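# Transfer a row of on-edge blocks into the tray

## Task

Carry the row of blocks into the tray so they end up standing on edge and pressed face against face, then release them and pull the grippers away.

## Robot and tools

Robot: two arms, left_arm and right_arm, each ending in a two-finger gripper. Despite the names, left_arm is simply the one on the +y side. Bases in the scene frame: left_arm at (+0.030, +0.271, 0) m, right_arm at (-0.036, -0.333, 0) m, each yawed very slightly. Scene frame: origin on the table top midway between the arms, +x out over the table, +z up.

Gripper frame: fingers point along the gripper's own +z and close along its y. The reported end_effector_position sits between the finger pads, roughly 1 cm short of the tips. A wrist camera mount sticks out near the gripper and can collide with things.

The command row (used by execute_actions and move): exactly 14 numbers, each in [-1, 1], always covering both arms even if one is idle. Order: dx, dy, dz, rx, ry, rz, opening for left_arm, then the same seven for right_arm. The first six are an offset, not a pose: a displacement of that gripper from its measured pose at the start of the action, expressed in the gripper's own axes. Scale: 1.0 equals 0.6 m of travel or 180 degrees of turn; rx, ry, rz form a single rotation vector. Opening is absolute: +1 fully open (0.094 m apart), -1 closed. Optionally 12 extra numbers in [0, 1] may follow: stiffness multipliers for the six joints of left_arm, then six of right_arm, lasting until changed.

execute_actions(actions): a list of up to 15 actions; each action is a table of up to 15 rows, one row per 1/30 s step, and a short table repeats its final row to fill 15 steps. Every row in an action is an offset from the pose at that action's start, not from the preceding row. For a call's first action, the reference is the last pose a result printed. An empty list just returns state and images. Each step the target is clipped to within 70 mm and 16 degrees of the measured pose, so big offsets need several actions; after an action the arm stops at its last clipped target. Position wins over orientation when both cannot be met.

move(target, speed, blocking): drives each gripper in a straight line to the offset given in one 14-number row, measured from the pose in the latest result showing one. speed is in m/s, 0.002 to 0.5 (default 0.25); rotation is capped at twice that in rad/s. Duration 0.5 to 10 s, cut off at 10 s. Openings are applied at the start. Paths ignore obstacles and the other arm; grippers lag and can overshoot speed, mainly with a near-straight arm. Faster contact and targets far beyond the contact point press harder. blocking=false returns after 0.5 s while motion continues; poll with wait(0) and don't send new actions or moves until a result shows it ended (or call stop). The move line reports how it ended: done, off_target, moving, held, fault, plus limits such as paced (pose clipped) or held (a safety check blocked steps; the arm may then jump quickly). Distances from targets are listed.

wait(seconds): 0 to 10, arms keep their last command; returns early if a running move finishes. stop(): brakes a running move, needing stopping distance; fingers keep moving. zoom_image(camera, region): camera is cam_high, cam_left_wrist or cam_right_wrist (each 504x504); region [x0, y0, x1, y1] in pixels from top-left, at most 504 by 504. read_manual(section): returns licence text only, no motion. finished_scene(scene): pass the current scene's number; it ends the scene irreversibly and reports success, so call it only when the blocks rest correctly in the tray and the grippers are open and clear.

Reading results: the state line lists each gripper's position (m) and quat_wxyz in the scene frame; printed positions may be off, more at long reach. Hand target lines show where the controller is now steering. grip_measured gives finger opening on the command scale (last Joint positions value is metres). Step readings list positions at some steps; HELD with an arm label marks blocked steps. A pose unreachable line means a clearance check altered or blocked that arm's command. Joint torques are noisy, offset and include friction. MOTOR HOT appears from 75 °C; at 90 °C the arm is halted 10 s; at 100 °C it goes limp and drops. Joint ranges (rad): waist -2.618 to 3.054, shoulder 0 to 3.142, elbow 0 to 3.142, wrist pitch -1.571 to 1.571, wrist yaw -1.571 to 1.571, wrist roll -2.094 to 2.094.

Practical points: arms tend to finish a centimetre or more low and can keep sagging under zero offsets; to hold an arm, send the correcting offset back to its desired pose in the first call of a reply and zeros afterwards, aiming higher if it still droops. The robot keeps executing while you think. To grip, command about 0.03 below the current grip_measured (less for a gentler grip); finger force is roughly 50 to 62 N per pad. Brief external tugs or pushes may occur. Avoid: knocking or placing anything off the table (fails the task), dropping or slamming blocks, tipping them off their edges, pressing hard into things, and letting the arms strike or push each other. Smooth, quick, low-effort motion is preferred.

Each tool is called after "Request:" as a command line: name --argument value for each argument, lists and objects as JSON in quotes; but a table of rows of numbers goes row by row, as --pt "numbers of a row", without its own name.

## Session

Request:
execute_actions --actions '[]'

Scene clock: 0.00 s.
left_arm: end_effector_position=(+0.2974, +0.4703, +0.2985) grip_measured=+1.000 end_effector_quat_wxyz=(-0.476, +0.839, -0.251, +0.083) | right_arm: end_effector_position=(+0.3627, -0.0381, +0.3400) grip_measured=+1.000 end_effector_quat_wxyz=(+0.291, +0.031, +0.778, +0.556)
Joint positions: left_arm=[ 0.328  1.174  1.25  -0.81  -0.65  -1.953  0.094] | right_arm=[ 0.345  1.586  1.399 -0.075 -0.604  0.977  0.094]
Joint velocities: left_arm=[ 0.002  0.002  0.007 -0.051 -0.022 -0.007  0.   ] | right_arm=[-0.007 -0.012  0.007 -0.051  0.095 -0.037  0.   ]
Joint torques (N m, as the arm reports them, + toward a larger angle): no reading
Hand target (left_arm): +0.295, +0.471, +0.305; -0.482, +0.836, -0.248, +0.084
Hand target (right_arm): +0.361, -0.039, +0.352; +0.301, +0.023, +0.771, +0.560
Joint stiffness scale: left_arm=[1. 1. 1. 1. 1. 1.] | right_arm=[1. 1. 1. 1. 1. 1.]

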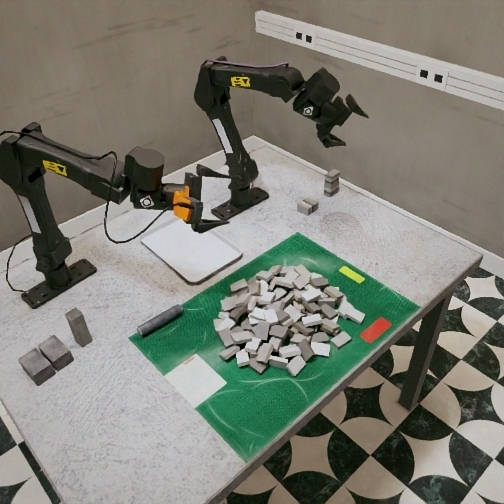

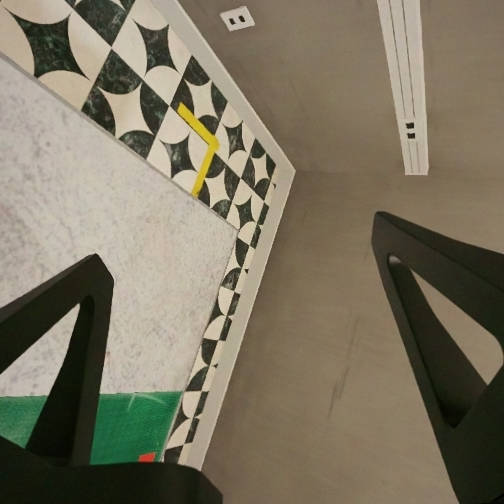

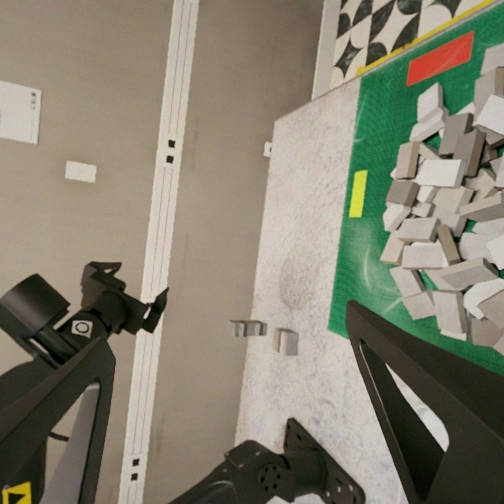

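Request:
zoom_image --camera "cam_high" --region '[240, 140, 400, 260]'

Region (240, 140, 400, 260) of cam_high's 504x504 image, scaled by 3.150, with more detail than that image has; it fills the top 378 rows of this view, and the rest is white.

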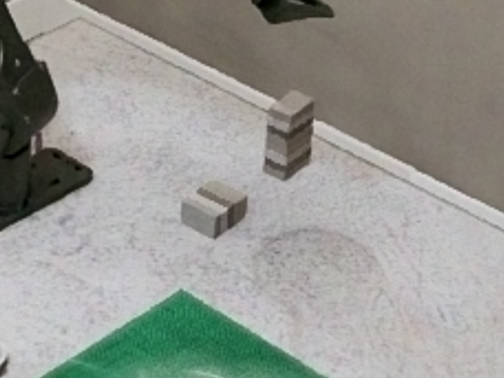

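Request:
move --target '[-0.058,0.245,-0.063,-0.065,0.385,0.74,1,-0.02,-0.11,-0.43,0,0,0,1]'

Scene clock: 14.07 s.
left_arm: end_effector_position=(+0.2002, +0.3974, +0.1958) grip_measured=+1.000 end_effector_quat_wxyz=(+0.017, -0.004, +0.999, +0.032) | right_arm: end_effector_position=(+0.2648, -0.2882, +0.3328) grip_measured=+1.000 end_effector_quat_wxyz=(+0.284, +0.040, +0.785, +0.549)
Joint positions: left_arm=[ 0.627  1.317  1.356 -1.546 -0.034  0.602  0.094] | right_arm=[-0.544  1.4    1.414 -1.311 -1.324 -0.144  0.094]
Joint velocities: left_arm=[-0.007  0.002 -0.007 -0.051 -0.066  0.007  0.   ] | right_arm=[ 0.002  0.007  0.002 -0.125 -0.007 -0.081  0.   ]
Joint torques (N m, as the arm reports them, + toward a larger angle): left_arm=[-0.9  -2.58  7.98  0.17 -0.08  0.01] | right_arm=[-1.05 -3.5  11.    0.53 -0.86 -0.19]
Hand target (left_arm): +0.203, +0.397, +0.199; +0.015, +0.004, +0.999, +0.032
Hand target (right_arm): +0.265, -0.290, +0.344; +0.296, +0.032, +0.779, +0.553
Off the commanded pose (left_arm): 0.004 m, 1 deg.
Off the commanded pose (right_arm): 0.009 m, 2 deg.
Joint stiffness scale: left_arm=[1. 1. 1. 1. 1. 1.] | right_arm=[1. 1. 1. 1. 1. 1.]
move: done

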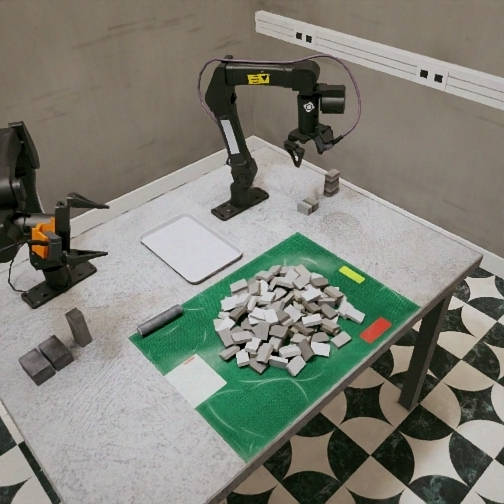

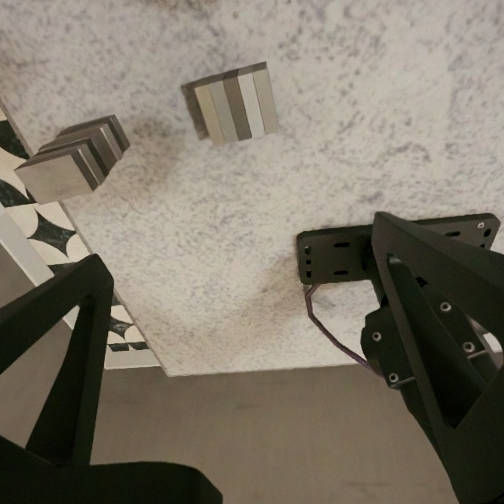

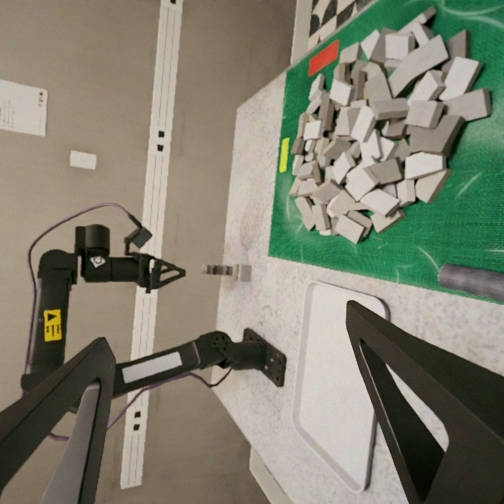

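Request:
move --target '[-0.15,0.01,0.13,0,0,-0.065,1,0,0,0,0,0,0,1]' --speed 0.15

Scene clock: 18.03 s.
left_arm: end_effector_position=(+0.2881, +0.4088, +0.1204) grip_measured=+1.000 end_effector_quat_wxyz=(+0.011, -0.106, +0.994, +0.025) | right_arm: end_effector_position=(+0.2640, -0.2881, +0.3316) grip_measured=+1.000 end_effector_quat_wxyz=(+0.280, +0.043, +0.786, +0.549)
Joint positions: left_arm=[ 0.484  1.613  1.318 -1.238 -0.039  0.253  0.094] | right_arm=[-0.544  1.401  1.415 -1.322 -1.319 -0.146  0.094]
Joint velocities: left_arm=[ 0.007  0.012 -0.007  0.022  0.066 -0.007  0.   ] | right_arm=[-0.012 -0.007 -0.017 -0.022 -0.022 -0.051  0.   ]
Joint torques (N m, as the arm reports them, + toward a larger angle): left_arm=[-0.79 -6.59  6.8   0.32 -0.09 -0.01] | right_arm=[ 0.02 -3.86  7.51  0.8  -0.66 -0.03]
Hand target (left_arm): +0.293, +0.409, +0.122; +0.020, -0.105, +0.994, +0.030
Hand target (right_arm): +0.265, -0.288, +0.333; +0.284, +0.040, +0.785, +0.549
Off the commanded pose (left_arm): 0.005 m, 1 deg.
Off the commanded pose (right_arm): 0.001 m, 1 deg.
Joint stiffness scale: left_arm=[1. 1. 1. 1. 1. 1.] | right_arm=[1. 1. 1. 1. 1. 1.]
move: done

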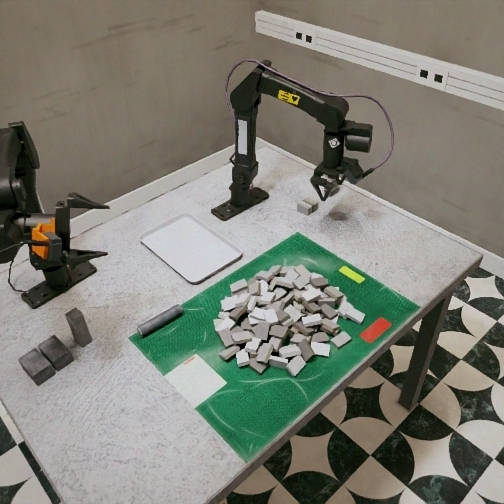

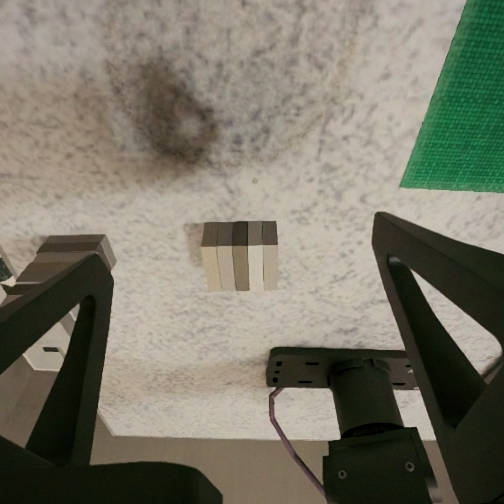

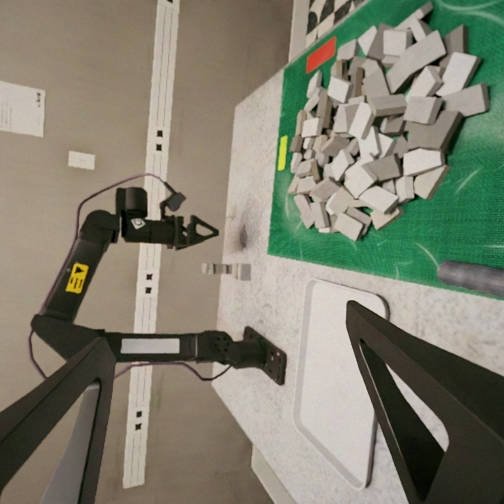

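Request:
move --target '[0.05,0,0.09,0,0,0,1,0,0,0,0,0,0,1]' --speed 0.1

Scene clock: 20.80 s.
left_arm: end_effector_position=(+0.2589, +0.4018, +0.0591) grip_measured=+1.000 end_effector_quat_wxyz=(-0.007, -0.103, +0.994, +0.018) | right_arm: end_effector_position=(+0.2641, -0.2884, +0.3307) grip_measured=+1.000 end_effector_quat_wxyz=(+0.280, +0.044, +0.788, +0.547)
Joint positions: left_arm=[ 0.509  1.582  1.039 -1.028 -0.039  0.283  0.094] | right_arm=[-0.544  1.401  1.415 -1.322 -1.313 -0.146  0.094]
Joint velocities: left_arm=[ 0.007 -0.027 -0.002  0.037 -0.022  0.037  0.   ] | right_arm=[-0.002 -0.007  0.017  0.007  0.081  0.022  0.   ]
Joint torques (N m, as the arm reports them, + toward a larger angle): left_arm=[ 0.66 -8.21  5.33  0.32 -0.01  0.05] | right_arm=[ 0.04 -3.87  7.61  0.7  -0.64 -0.02]
Hand target (left_arm): +0.260, +0.405, +0.065; +0.011, -0.106, +0.994, +0.025
Hand target (right_arm): +0.264, -0.288, +0.332; +0.280, +0.043, +0.786, +0.549
Off the commanded pose (left_arm): 0.007 m, 2 deg.
Off the commanded pose (right_arm): 0.001 m, 0 deg.
Joint stiffness scale: left_arm=[1. 1. 1. 1. 1. 1.] | right_arm=[1. 1. 1. 1. 1. 1.]
move: done

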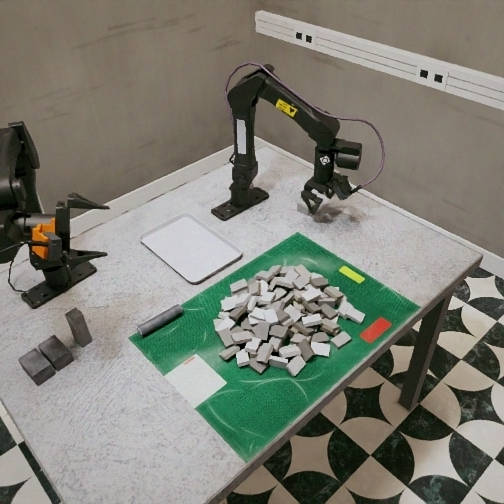

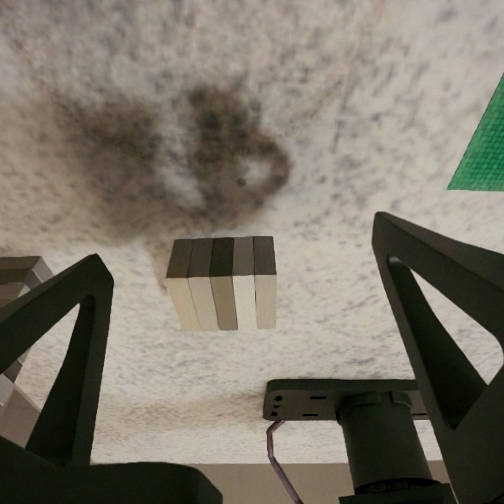

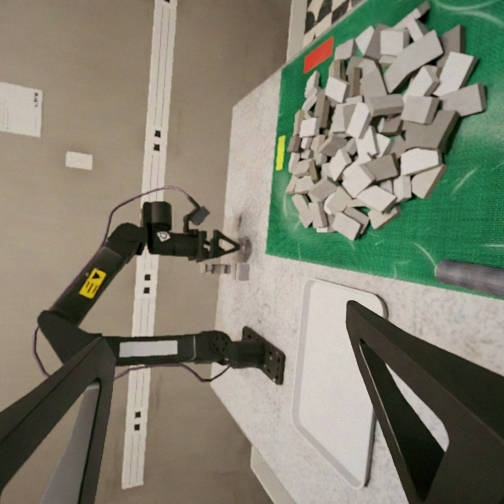

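Request:
move --target '[0.058,0.013,0,0,0,0,1,0,0,0,0,0,0,1]' --speed 0.06

Scene clock: 24.30 s.
left_arm: end_effector_position=(+0.2266, +0.4015, +0.0553) grip_measured=+1.000 end_effector_quat_wxyz=(-0.014, -0.102, +0.995, +0.015) | right_arm: end_effector_position=(+0.2642, -0.2888, +0.3297) grip_measured=+1.000 end_effector_quat_wxyz=(+0.279, +0.044, +0.790, +0.544)
Joint positions: left_arm=[ 0.573  1.492  0.937 -1.028 -0.039  0.349  0.094] | right_arm=[-0.544  1.401  1.415 -1.322 -1.308 -0.146  0.094]
Joint velocities: left_arm=[ 0.002 -0.002 -0.002  0.022  0.007  0.037  0.   ] | right_arm=[-0.007  0.007  0.017  0.007  0.007  0.007  0.   ]
Joint torques (N m, as the arm reports them, + toward a larger angle): left_arm=[ 0.75 -7.07  5.06  0.11 -0.02  0.04] | right_arm=[-0.03 -3.9   7.61  0.69 -0.66 -0.04]
Hand target (left_arm): +0.223, +0.402, +0.059; -0.008, -0.103, +0.994, +0.018
Hand target (right_arm): +0.264, -0.288, +0.331; +0.280, +0.044, +0.788, +0.546
Off the commanded pose (left_arm): 0.006 m, 1 deg.
Off the commanded pose (right_arm): 0.001 m, 0 deg.
Joint stiffness scale: left_arm=[1. 1. 1. 1. 1. 1.] | right_arm=[1. 1. 1. 1. 1. 1.]
move: done

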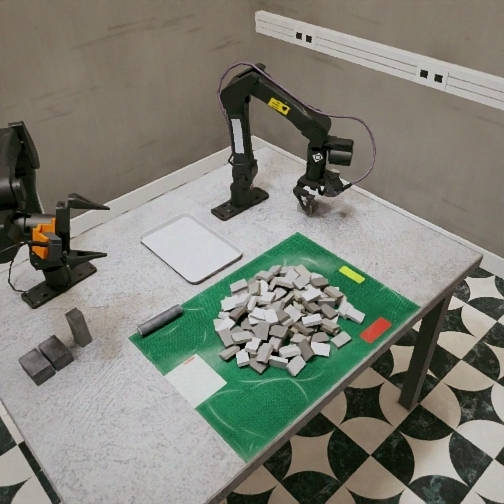

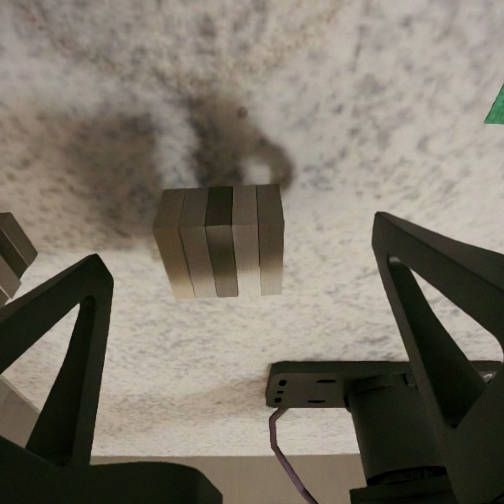

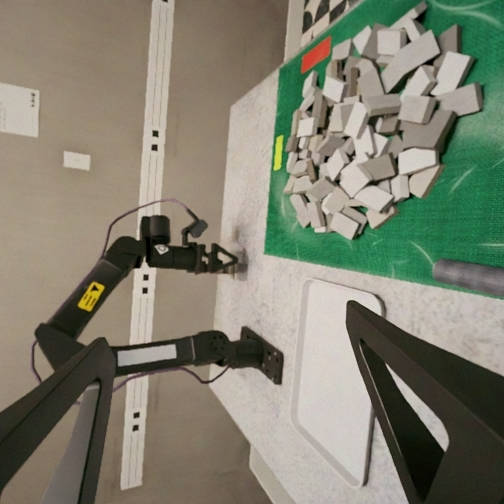

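Request:
move --target '[0,0.015,0.045,0,0,0,1,0,0,0,0,0,0,1]' --speed 0.04

Scene clock: 27.53 s.
left_arm: end_effector_position=(+0.2261, +0.4090, +0.0326) grip_measured=+1.000 end_effector_quat_wxyz=(-0.012, -0.100, +0.995, +0.016) | right_arm: end_effector_position=(+0.2644, -0.2891, +0.3288) grip_measured=+1.000 end_effector_quat_wxyz=(+0.279, +0.045, +0.791, +0.542)
Joint positions: left_arm=[ 0.601  1.536  0.881 -0.923 -0.039  0.381  0.094] | right_arm=[-0.544  1.401  1.415 -1.322 -1.302 -0.146  0.094]
Joint velocities: left_arm=[-0.012  0.007 -0.012  0.037 -0.081 -0.051  0.   ] | right_arm=[ 0.002 -0.002 -0.007 -0.007  0.051  0.007  0.   ]
Joint torques (N m, as the arm reports them, + toward a larger angle): left_arm=[ 0.73 -4.41  4.96  0.29 -0.02  0.07] | right_arm=[ 0.01 -3.91  7.6   0.7  -0.66 -0.03]
Hand target (left_arm): +0.224, +0.411, +0.029; -0.014, -0.102, +0.995, +0.015
Hand target (right_arm): +0.264, -0.289, +0.330; +0.279, +0.044, +0.790, +0.544
Off the commanded pose (left_arm): 0.005 m, 0 deg.
Off the commanded pose (right_arm): 0.001 m, 0 deg.
Joint stiffness scale: left_arm=[1. 1. 1. 1. 1. 1.] | right_arm=[1. 1. 1. 1. 1. 1.]
move: done

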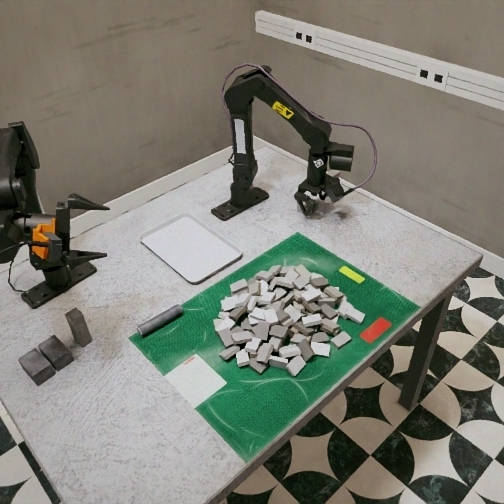

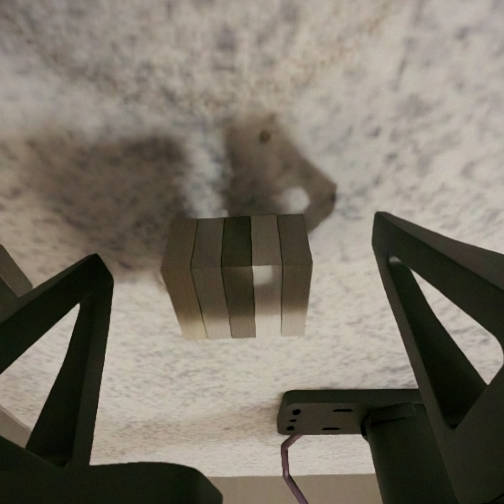

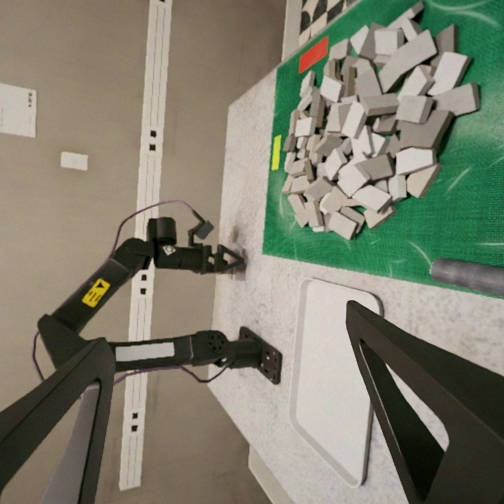

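Request:
move --target '[0.03,0,0,0,0,0,1,0,0,0,0,0,0,1]' --speed 0.04

Request:
move --target '[0,0,0.03,0,0,0,1,0,0,0,0,0,0,1]' --speed 0.03

Scene clock: 30.17 s.
left_arm: end_effector_position=(+0.2119, +0.4048, +0.0291) grip_measured=+1.000 end_effector_quat_wxyz=(-0.018, -0.098, +0.995, +0.012) | right_arm: end_effector_position=(+0.2645, -0.2895, +0.3279) grip_measured=+1.000 end_effector_quat_wxyz=(+0.279, +0.045, +0.793, +0.540)
Joint positions: left_arm=[ 0.62   1.499  0.831 -0.922 -0.039  0.404  0.094] | right_arm=[-0.544  1.401  1.415 -1.322 -1.297 -0.146  0.094]
Joint velocities: left_arm=[-0.002  0.012  0.002  0.066  0.007 -0.095  0.   ] | right_arm=[ 0.017 -0.002  0.002 -0.066  0.022 -0.007  0.   ]
Joint torques (N m, as the arm reports them, + toward a larger angle): left_arm=[ 0.65 -6.83  4.83  0.1  -0.02  0.02] | right_arm=[-0.01 -3.86  7.56  0.69 -0.64 -0.03]
Hand target (left_arm): +0.208, +0.405, +0.033; -0.013, -0.100, +0.995, +0.015
Hand target (right_arm): +0.264, -0.289, +0.329; +0.279, +0.045, +0.791, +0.542
Off the commanded pose (left_arm): 0.005 m, 1 deg.
Off the commanded pose (right_arm): 0.001 m, 0 deg.
Joint stiffness scale: left_arm=[1. 1. 1. 1. 1. 1.] | right_arm=[1. 1. 1. 1. 1. 1.]
move: done

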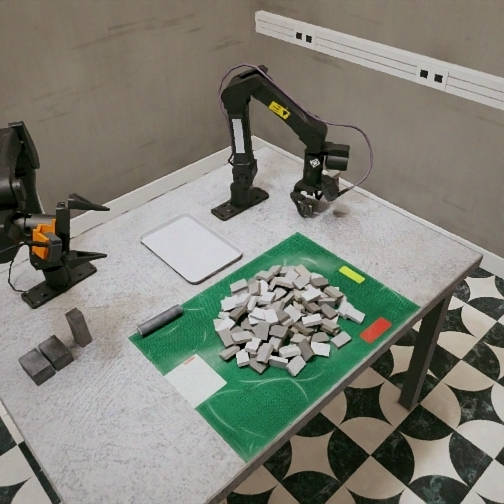

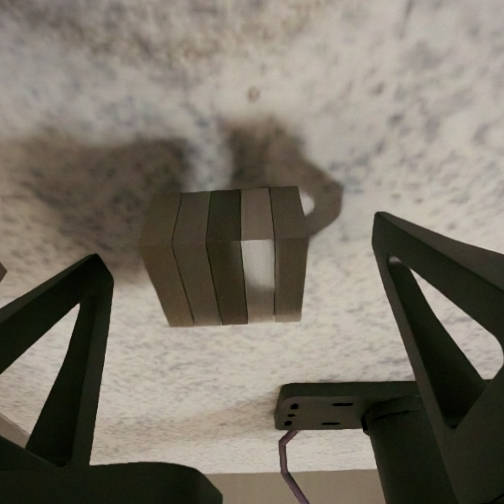

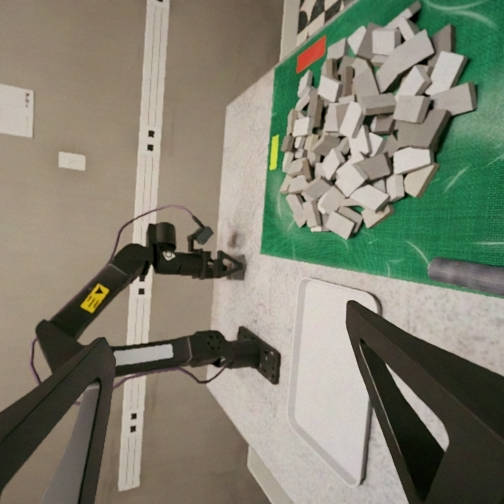

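Scene clock: 31.17 s.
left_arm: end_effector_position=(+0.2125, +0.4052, +0.0153) grip_measured=+1.000 end_effector_quat_wxyz=(-0.015, -0.098, +0.995, +0.014) | right_arm: end_effector_position=(+0.2646, -0.2898, +0.3269) grip_measured=+1.000 end_effector_quat_wxyz=(+0.278, +0.046, +0.795, +0.538)
Joint positions: left_arm=[ 0.62   1.523  0.793 -0.854 -0.039  0.404  0.094] | right_arm=[-0.544  1.401  1.415 -1.322 -1.291 -0.146  0.094]
Joint velocities: left_arm=[ 0.007 -0.012 -0.002 -0.007  0.007  0.066  0.   ] | right_arm=[-0.007 -0.012  0.007 -0.037 -0.022  0.007  0.   ]
Joint torques (N m, as the arm reports them, + toward a larger angle): left_arm=[ 0.07 -4.11  4.78  0.3  -0.02  0.04] | right_arm=[ 0.   -3.89  7.56  0.68 -0.65 -0.04]
Hand target (left_arm): +0.211, +0.405, +0.011; -0.018, -0.098, +0.995, +0.013
Hand target (right_arm): +0.264, -0.289, +0.328; +0.279, +0.045, +0.793, +0.540
Off the commanded pose (left_arm): 0.004 m, 0 deg.
Off the commanded pose (right_arm): 0.001 m, 0 deg.
Joint stiffness scale: left_arm=[1. 1. 1. 1. 1. 1.] | right_arm=[1. 1. 1. 1. 1. 1.]
move: done

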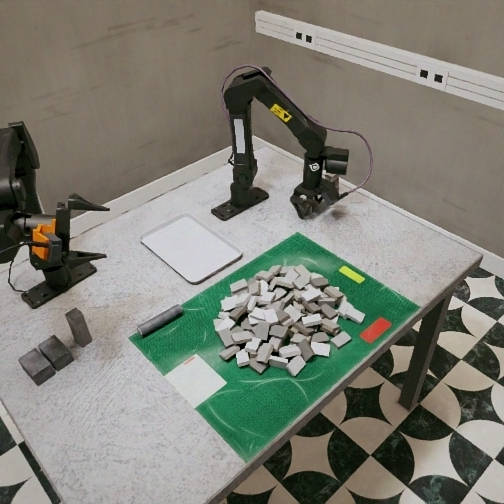

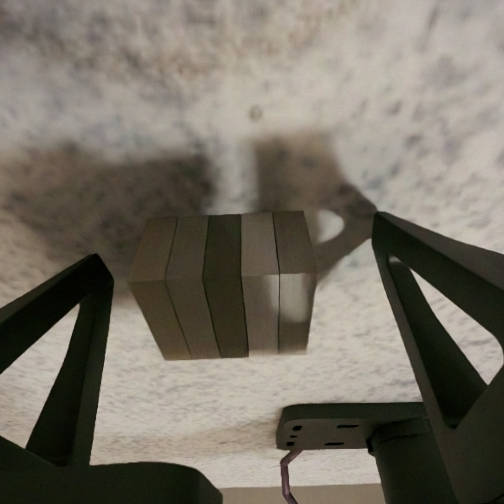

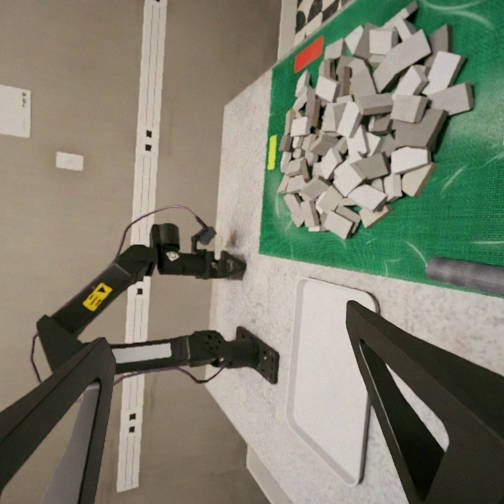

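Request:
move --target '[0.018,0,-0.005,0,0,0,1,0,0,0,0,0,0,1]' --speed 0.03

Request:
move --target '[0,0,0,0,0,0,0.1,0,0,0,0,0,0,1]' --speed 0.03

Scene clock: 34.37 s.
left_arm: end_effector_position=(+0.2065, +0.4031, +0.0148) grip_measured=+1.000 end_effector_quat_wxyz=(-0.018, -0.096, +0.995, +0.012) | right_arm: end_effector_position=(+0.2647, -0.2902, +0.3260) grip_measured=+1.000 end_effector_quat_wxyz=(+0.278, +0.046, +0.796, +0.536)
Joint positions: left_arm=[ 0.628  1.506  0.775 -0.859 -0.038  0.416  0.094] | right_arm=[-0.544  1.401  1.415 -1.322 -1.285 -0.146  0.094]
Joint velocities: left_arm=[-0.007  0.007  0.012 -0.007 -0.066 -0.022  0.   ] | right_arm=[ 0.022 -0.007 -0.012  0.007 -0.007  0.022  0.   ]
Joint torques (N m, as the arm reports them, + toward a larger angle): left_arm=[ 0.75 -6.82  4.76  0.04 -0.02  0.05] | right_arm=[ 0.   -3.91  7.62  0.7  -0.64 -0.03]
Hand target (left_arm): +0.202, +0.403, +0.018; -0.016, -0.098, +0.995, +0.014
Hand target (right_arm): +0.265, -0.290, +0.327; +0.278, +0.046, +0.795, +0.538
Off the commanded pose (left_arm): 0.006 m, 0 deg.
Off the commanded pose (right_arm): 0.001 m, 0 deg.
Joint stiffness scale: left_arm=[1. 1. 1. 1. 1. 1.] | right_arm=[1. 1. 1. 1. 1. 1.]
move: done

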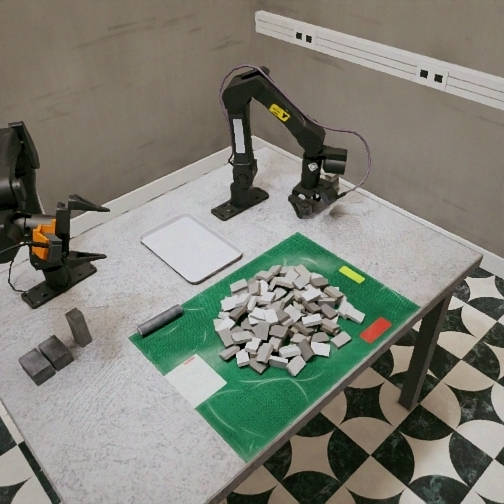

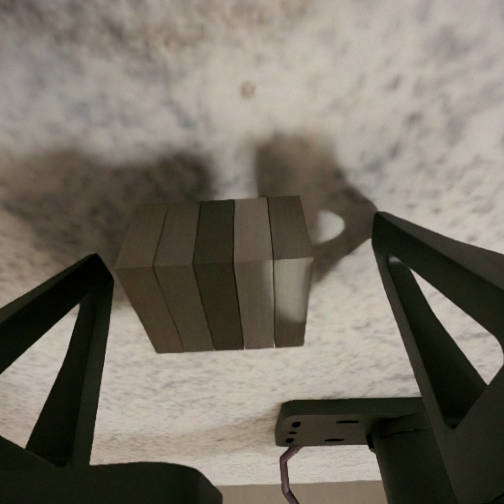

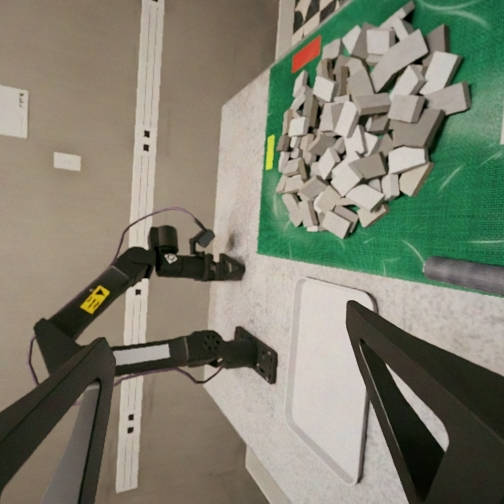

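Scene clock: 34.87 s.
left_arm: end_effector_position=(+0.2059, +0.4042, +0.0148) grip_measured=+0.105 end_effector_quat_wxyz=(-0.019, -0.096, +0.995, +0.015) | right_arm: end_effector_position=(+0.2648, -0.2905, +0.3252) grip_measured=+1.000 end_effector_quat_wxyz=(+0.277, +0.047, +0.798, +0.534)
Joint positions: left_arm=[ 0.628  1.506  0.775 -0.859 -0.045  0.416  0.052] | right_arm=[-0.544  1.401  1.415 -1.322 -1.28  -0.146  0.094]
Joint velocities: left_arm=[ 0.012 -0.002 -0.007 -0.022  0.037  0.022  0.   ] | right_arm=[ 0.002 -0.002 -0.007 -0.051 -0.051 -0.007  0.   ]
Joint torques (N m, as the arm reports them, + toward a larger angle): left_arm=[-0.08 -4.62  5.46  0.14  0.06  0.  ] | right_arm=[ 0.01 -3.93  7.56  0.69 -0.64 -0.03]
Hand target (left_arm): +0.206, +0.403, +0.015; -0.018, -0.096, +0.995, +0.012
Hand target (right_arm): +0.265, -0.290, +0.326; +0.278, +0.046, +0.796, +0.536
Off the commanded pose (left_arm): 0.001 m, 0 deg.
Off the commanded pose (right_arm): 0.001 m, 0 deg.
Joint stiffness scale: left_arm=[1. 1. 1. 1. 1. 1.] | right_arm=[1. 1. 1. 1. 1. 1.]
move: done

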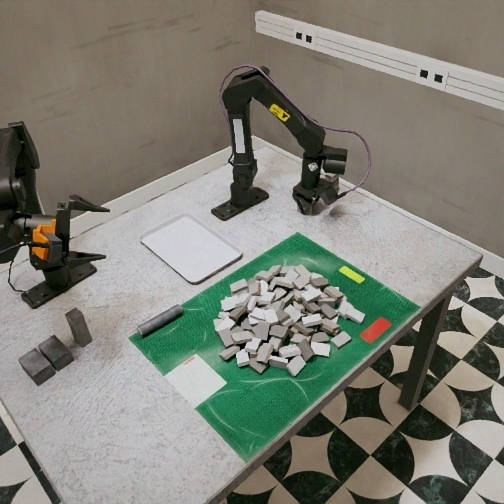

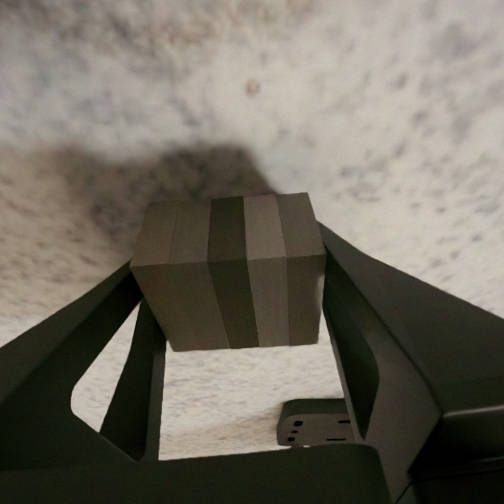

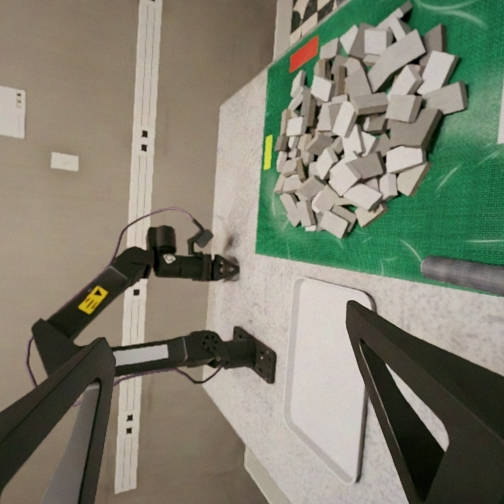

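Request:
move --target '[0,0,-0.02,0,0,0,-0.05,0,0,0,0,0,0,1]' --speed 0.03

Request:
move --target '[0,0,-0.2,0,0,0,-0.05,0,0,0,0,0,0,1]' --speed 0.1

Request:
move --target '[0.16,-0.62,0,0,0,0.065,-0.05,0,0,0,0,0,0,1]' --speed 0.15

Scene clock: 38.97 s.
left_arm: end_effector_position=(+0.2039, +0.4028, +0.0149) grip_measured=+0.078 end_effector_quat_wxyz=(-0.024, -0.096, +0.995, +0.013) | right_arm: end_effector_position=(+0.2648, -0.2909, +0.3243) grip_measured=+1.000 end_effector_quat_wxyz=(+0.277, +0.047, +0.799, +0.532)
Joint positions: left_arm=[ 0.628  1.506  0.775 -0.868 -0.045  0.416  0.051] | right_arm=[-0.544  1.401  1.415 -1.322 -1.275 -0.146  0.094]
Joint velocities: left_arm=[-0.012  0.017  0.002 -0.007  0.066  0.037 -0.001] | right_arm=[-0.007 -0.012  0.007 -0.007 -0.022 -0.007  0.   ]
Joint torques (N m, as the arm reports them, + toward a larger angle): left_arm=[-0.12 -6.31  8.13 -0.25 -0.01 -0.01] | right_arm=[-0.06 -3.84  7.6   0.69 -0.63 -0.03]
Hand target (left_arm): +0.206, +0.404, +0.026; -0.019, -0.096, +0.995, +0.015
Hand target (right_arm): +0.265, -0.291, +0.325; +0.277, +0.047, +0.798, +0.534
Off the commanded pose (left_arm): 0.012 m, 1 deg.
Off the commanded pose (right_arm): 0.001 m, 0 deg.
Joint stiffness scale: left_arm=[1. 1. 1. 1. 1. 1.] | right_arm=[1. 1. 1. 1. 1. 1.]
move: off_target (left_arm)

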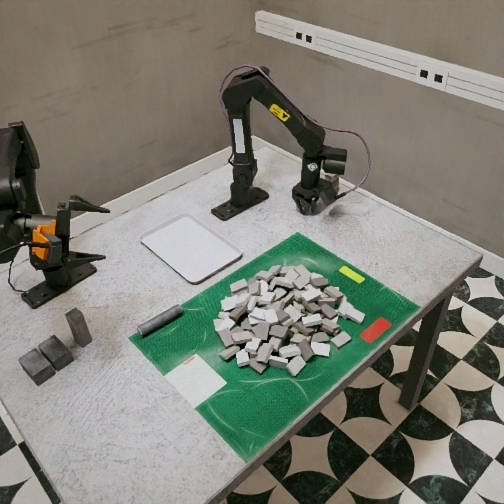

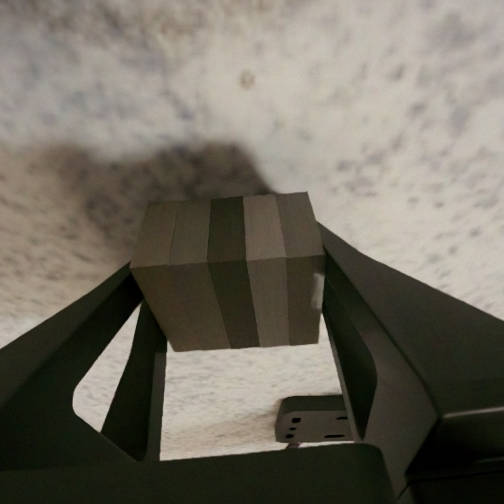

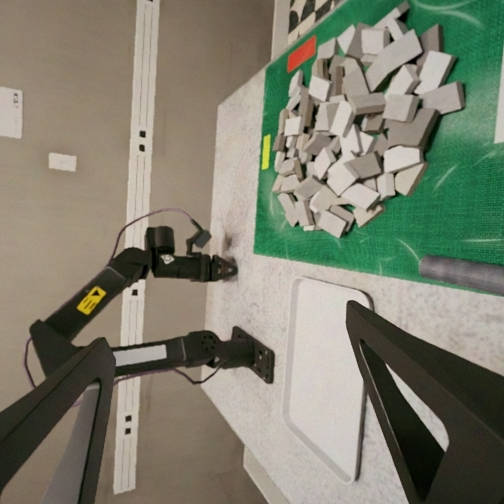

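Scene clock: 40.77 s.
left_arm: end_effector_position=(+0.2040, +0.4002, +0.1169) grip_measured=+0.078 end_effector_quat_wxyz=(-0.047, -0.098, +0.994, -0.000) | right_arm: end_effector_position=(+0.2649, -0.2913, +0.3233) grip_measured=+1.000 end_effector_quat_wxyz=(+0.276, +0.048, +0.801, +0.529)
Joint positions: left_arm=[ 0.618  1.44   1.136 -1.35  -0.045  0.401  0.051] | right_arm=[-0.544  1.401  1.415 -1.322 -1.269 -0.146  0.094]
Joint velocities: left_arm=[-0.002  0.007 -0.002  0.022 -0.066 -0.037  0.   ] | right_arm=[-0.002 -0.012  0.007  0.037 -0.007 -0.051  0.   ]
Joint torques (N m, as the arm reports them, + toward a larger angle): left_arm=[-0.76 -7.5   9.37 -0.13 -0.01 -0.04] | right_arm=[ 0.04 -3.82  7.6   0.69 -0.63 -0.03]
Hand target (left_arm): +0.208, +0.400, +0.134; -0.024, -0.096, +0.995, +0.012
Hand target (right_arm): +0.265, -0.291, +0.324; +0.277, +0.048, +0.799, +0.531
Off the commanded pose (left_arm): 0.019 m, 3 deg.
Off the commanded pose (right_arm): 0.001 m, 0 deg.
Joint stiffness scale: left_arm=[1. 1. 1. 1. 1. 1.] | right_arm=[1. 1. 1. 1. 1. 1.]
move: off_target (left_arm)

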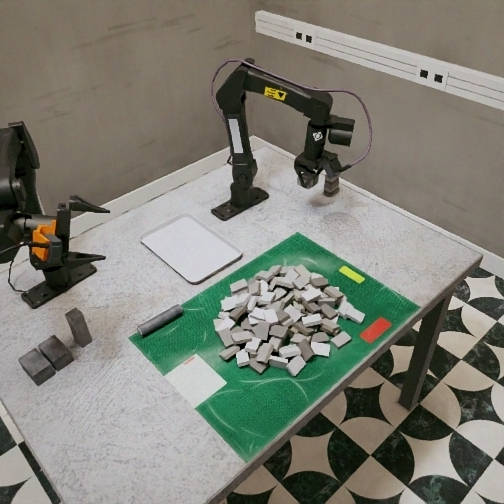

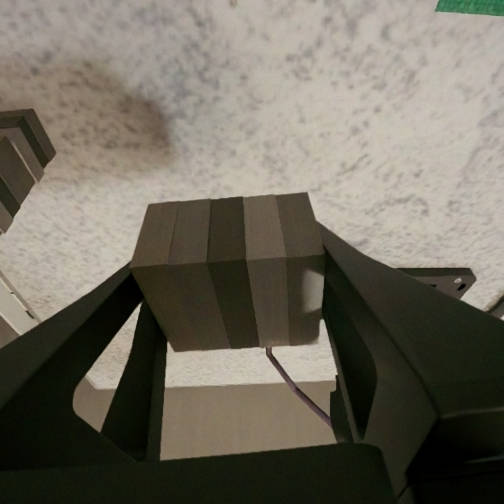

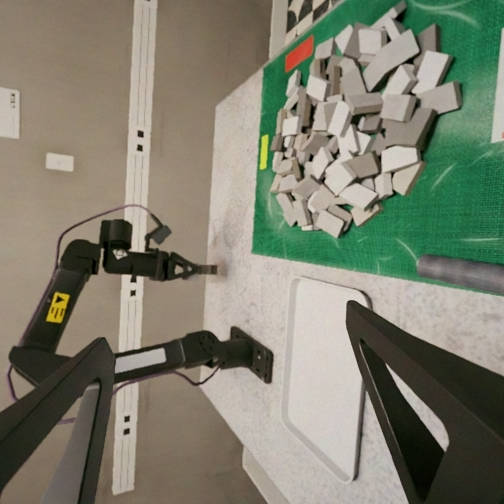

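Scene clock: 43.77 s.
left_arm: end_effector_position=(+0.1817, +0.0260, +0.1117) grip_measured=+0.078 end_effector_quat_wxyz=(-0.051, +0.004, +0.999, +0.009) | right_arm: end_effector_position=(+0.2650, -0.2916, +0.3225) grip_measured=+1.000 end_effector_quat_wxyz=(+0.276, +0.049, +0.802, +0.527)
Joint positions: left_arm=[-0.955  1.701  1.376 -1.318  0.075 -0.962  0.051] | right_arm=[-0.544  1.401  1.415 -1.322 -1.264 -0.146  0.094]
Joint velocities: left_arm=[ 0.002  0.002 -0.012  0.022  0.007 -0.051  0.001] | right_arm=[ 0.002 -0.012  0.012  0.007  0.007 -0.095  0.   ]
Joint torques (N m, as the arm reports them, + toward a larger angle): left_arm=[-0.32 -7.91  9.61 -0.12  0.1  -0.03] | right_arm=[-0.05 -3.84  7.63  0.7  -0.64 -0.01]
Hand target (left_arm): +0.183, +0.020, +0.124; -0.044, +0.004, +0.999, -0.006
Hand target (right_arm): +0.265, -0.291, +0.323; +0.276, +0.048, +0.801, +0.529
Off the commanded pose (left_arm): 0.014 m, 2 deg.
Off the commanded pose (right_arm): 0.001 m, 0 deg.
Joint stiffness scale: left_arm=[1. 1. 1. 1. 1. 1.] | right_arm=[1. 1. 1. 1. 1. 1.]
move: off_target (left_arm)

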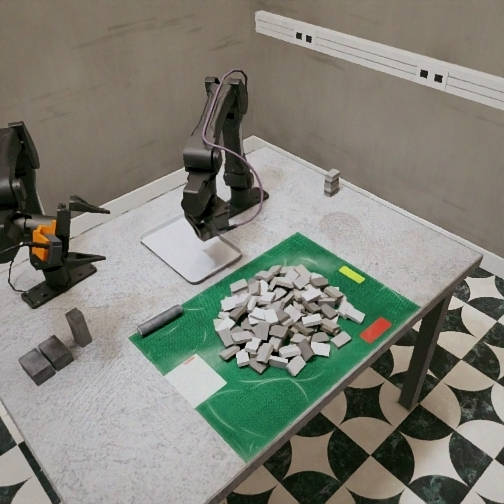

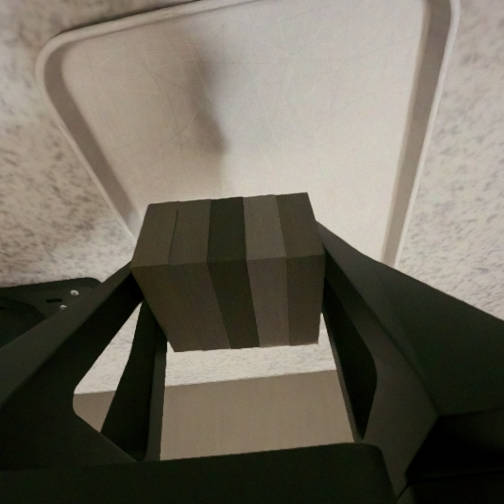

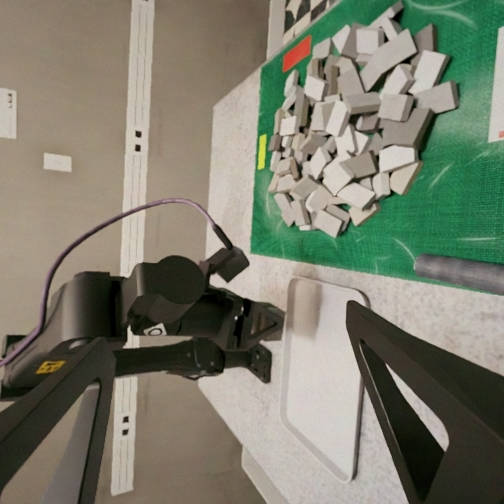

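Request:
move --target '[0,-0.025,0.12,0,-0.03,0,-0.05,0,0,0,0,0,0,1]' --speed 0.06

Scene clock: 47.50 s.
left_arm: end_effector_position=(+0.1739, +0.0152, +0.0359) grip_measured=+0.078 end_effector_quat_wxyz=(-0.013, +0.003, +1.000, +0.015) | right_arm: end_effector_position=(+0.2651, -0.2920, +0.3216) grip_measured=+1.000 end_effector_quat_wxyz=(+0.275, +0.049, +0.804, +0.525)
Joint positions: left_arm=[-1.039  1.756  1.134 -0.987  0.008 -1.053  0.051] | right_arm=[-0.544  1.401  1.415 -1.322 -1.258 -0.146  0.094]
Joint velocities: left_arm=[ 0.002  0.002 -0.012  0.007 -0.007 -0.095  0.   ] | right_arm=[-0.017 -0.007 -0.017  0.007 -0.007 -0.037  0.   ]
Joint torques (N m, as the arm reports them, + toward a larger angle): left_arm=[-0.7  -8.    6.11  0.12 -0.06 -0.08] | right_arm=[-0.01 -3.86  7.58  0.7  -0.63 -0.02]
Hand target (left_arm): +0.174, +0.012, +0.040; -0.004, +0.005, +1.000, +0.008
Hand target (right_arm): +0.265, -0.292, +0.322; +0.276, +0.049, +0.802, +0.527
Off the commanded pose (left_arm): 0.005 m, 1 deg.
Off the commanded pose (right_arm): 0.001 m, 0 deg.
Joint stiffness scale: left_arm=[1. 1. 1. 1. 1. 1.] | right_arm=[1. 1. 1. 1. 1. 1.]
move: done

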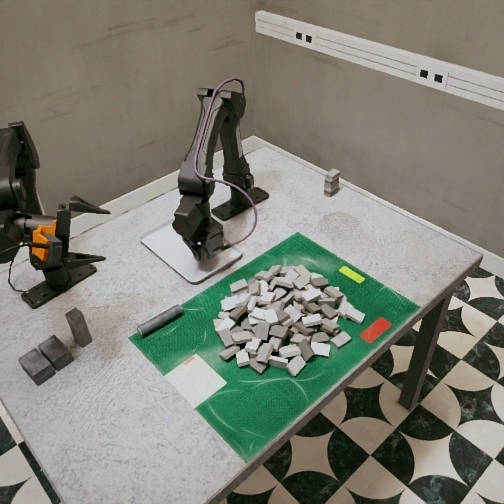

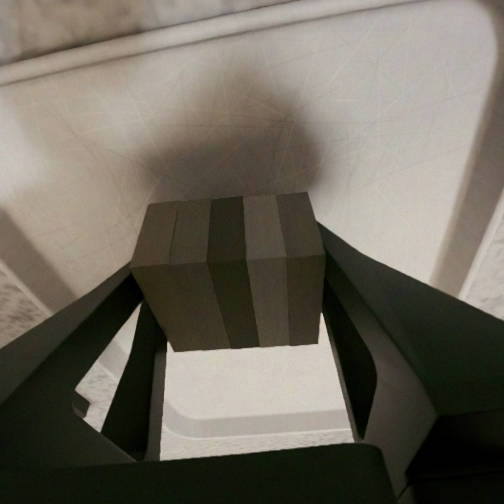

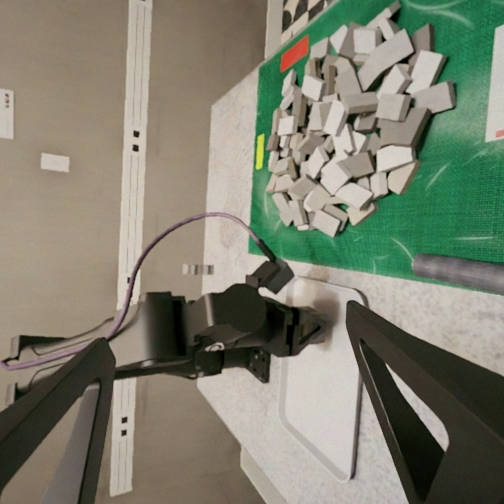

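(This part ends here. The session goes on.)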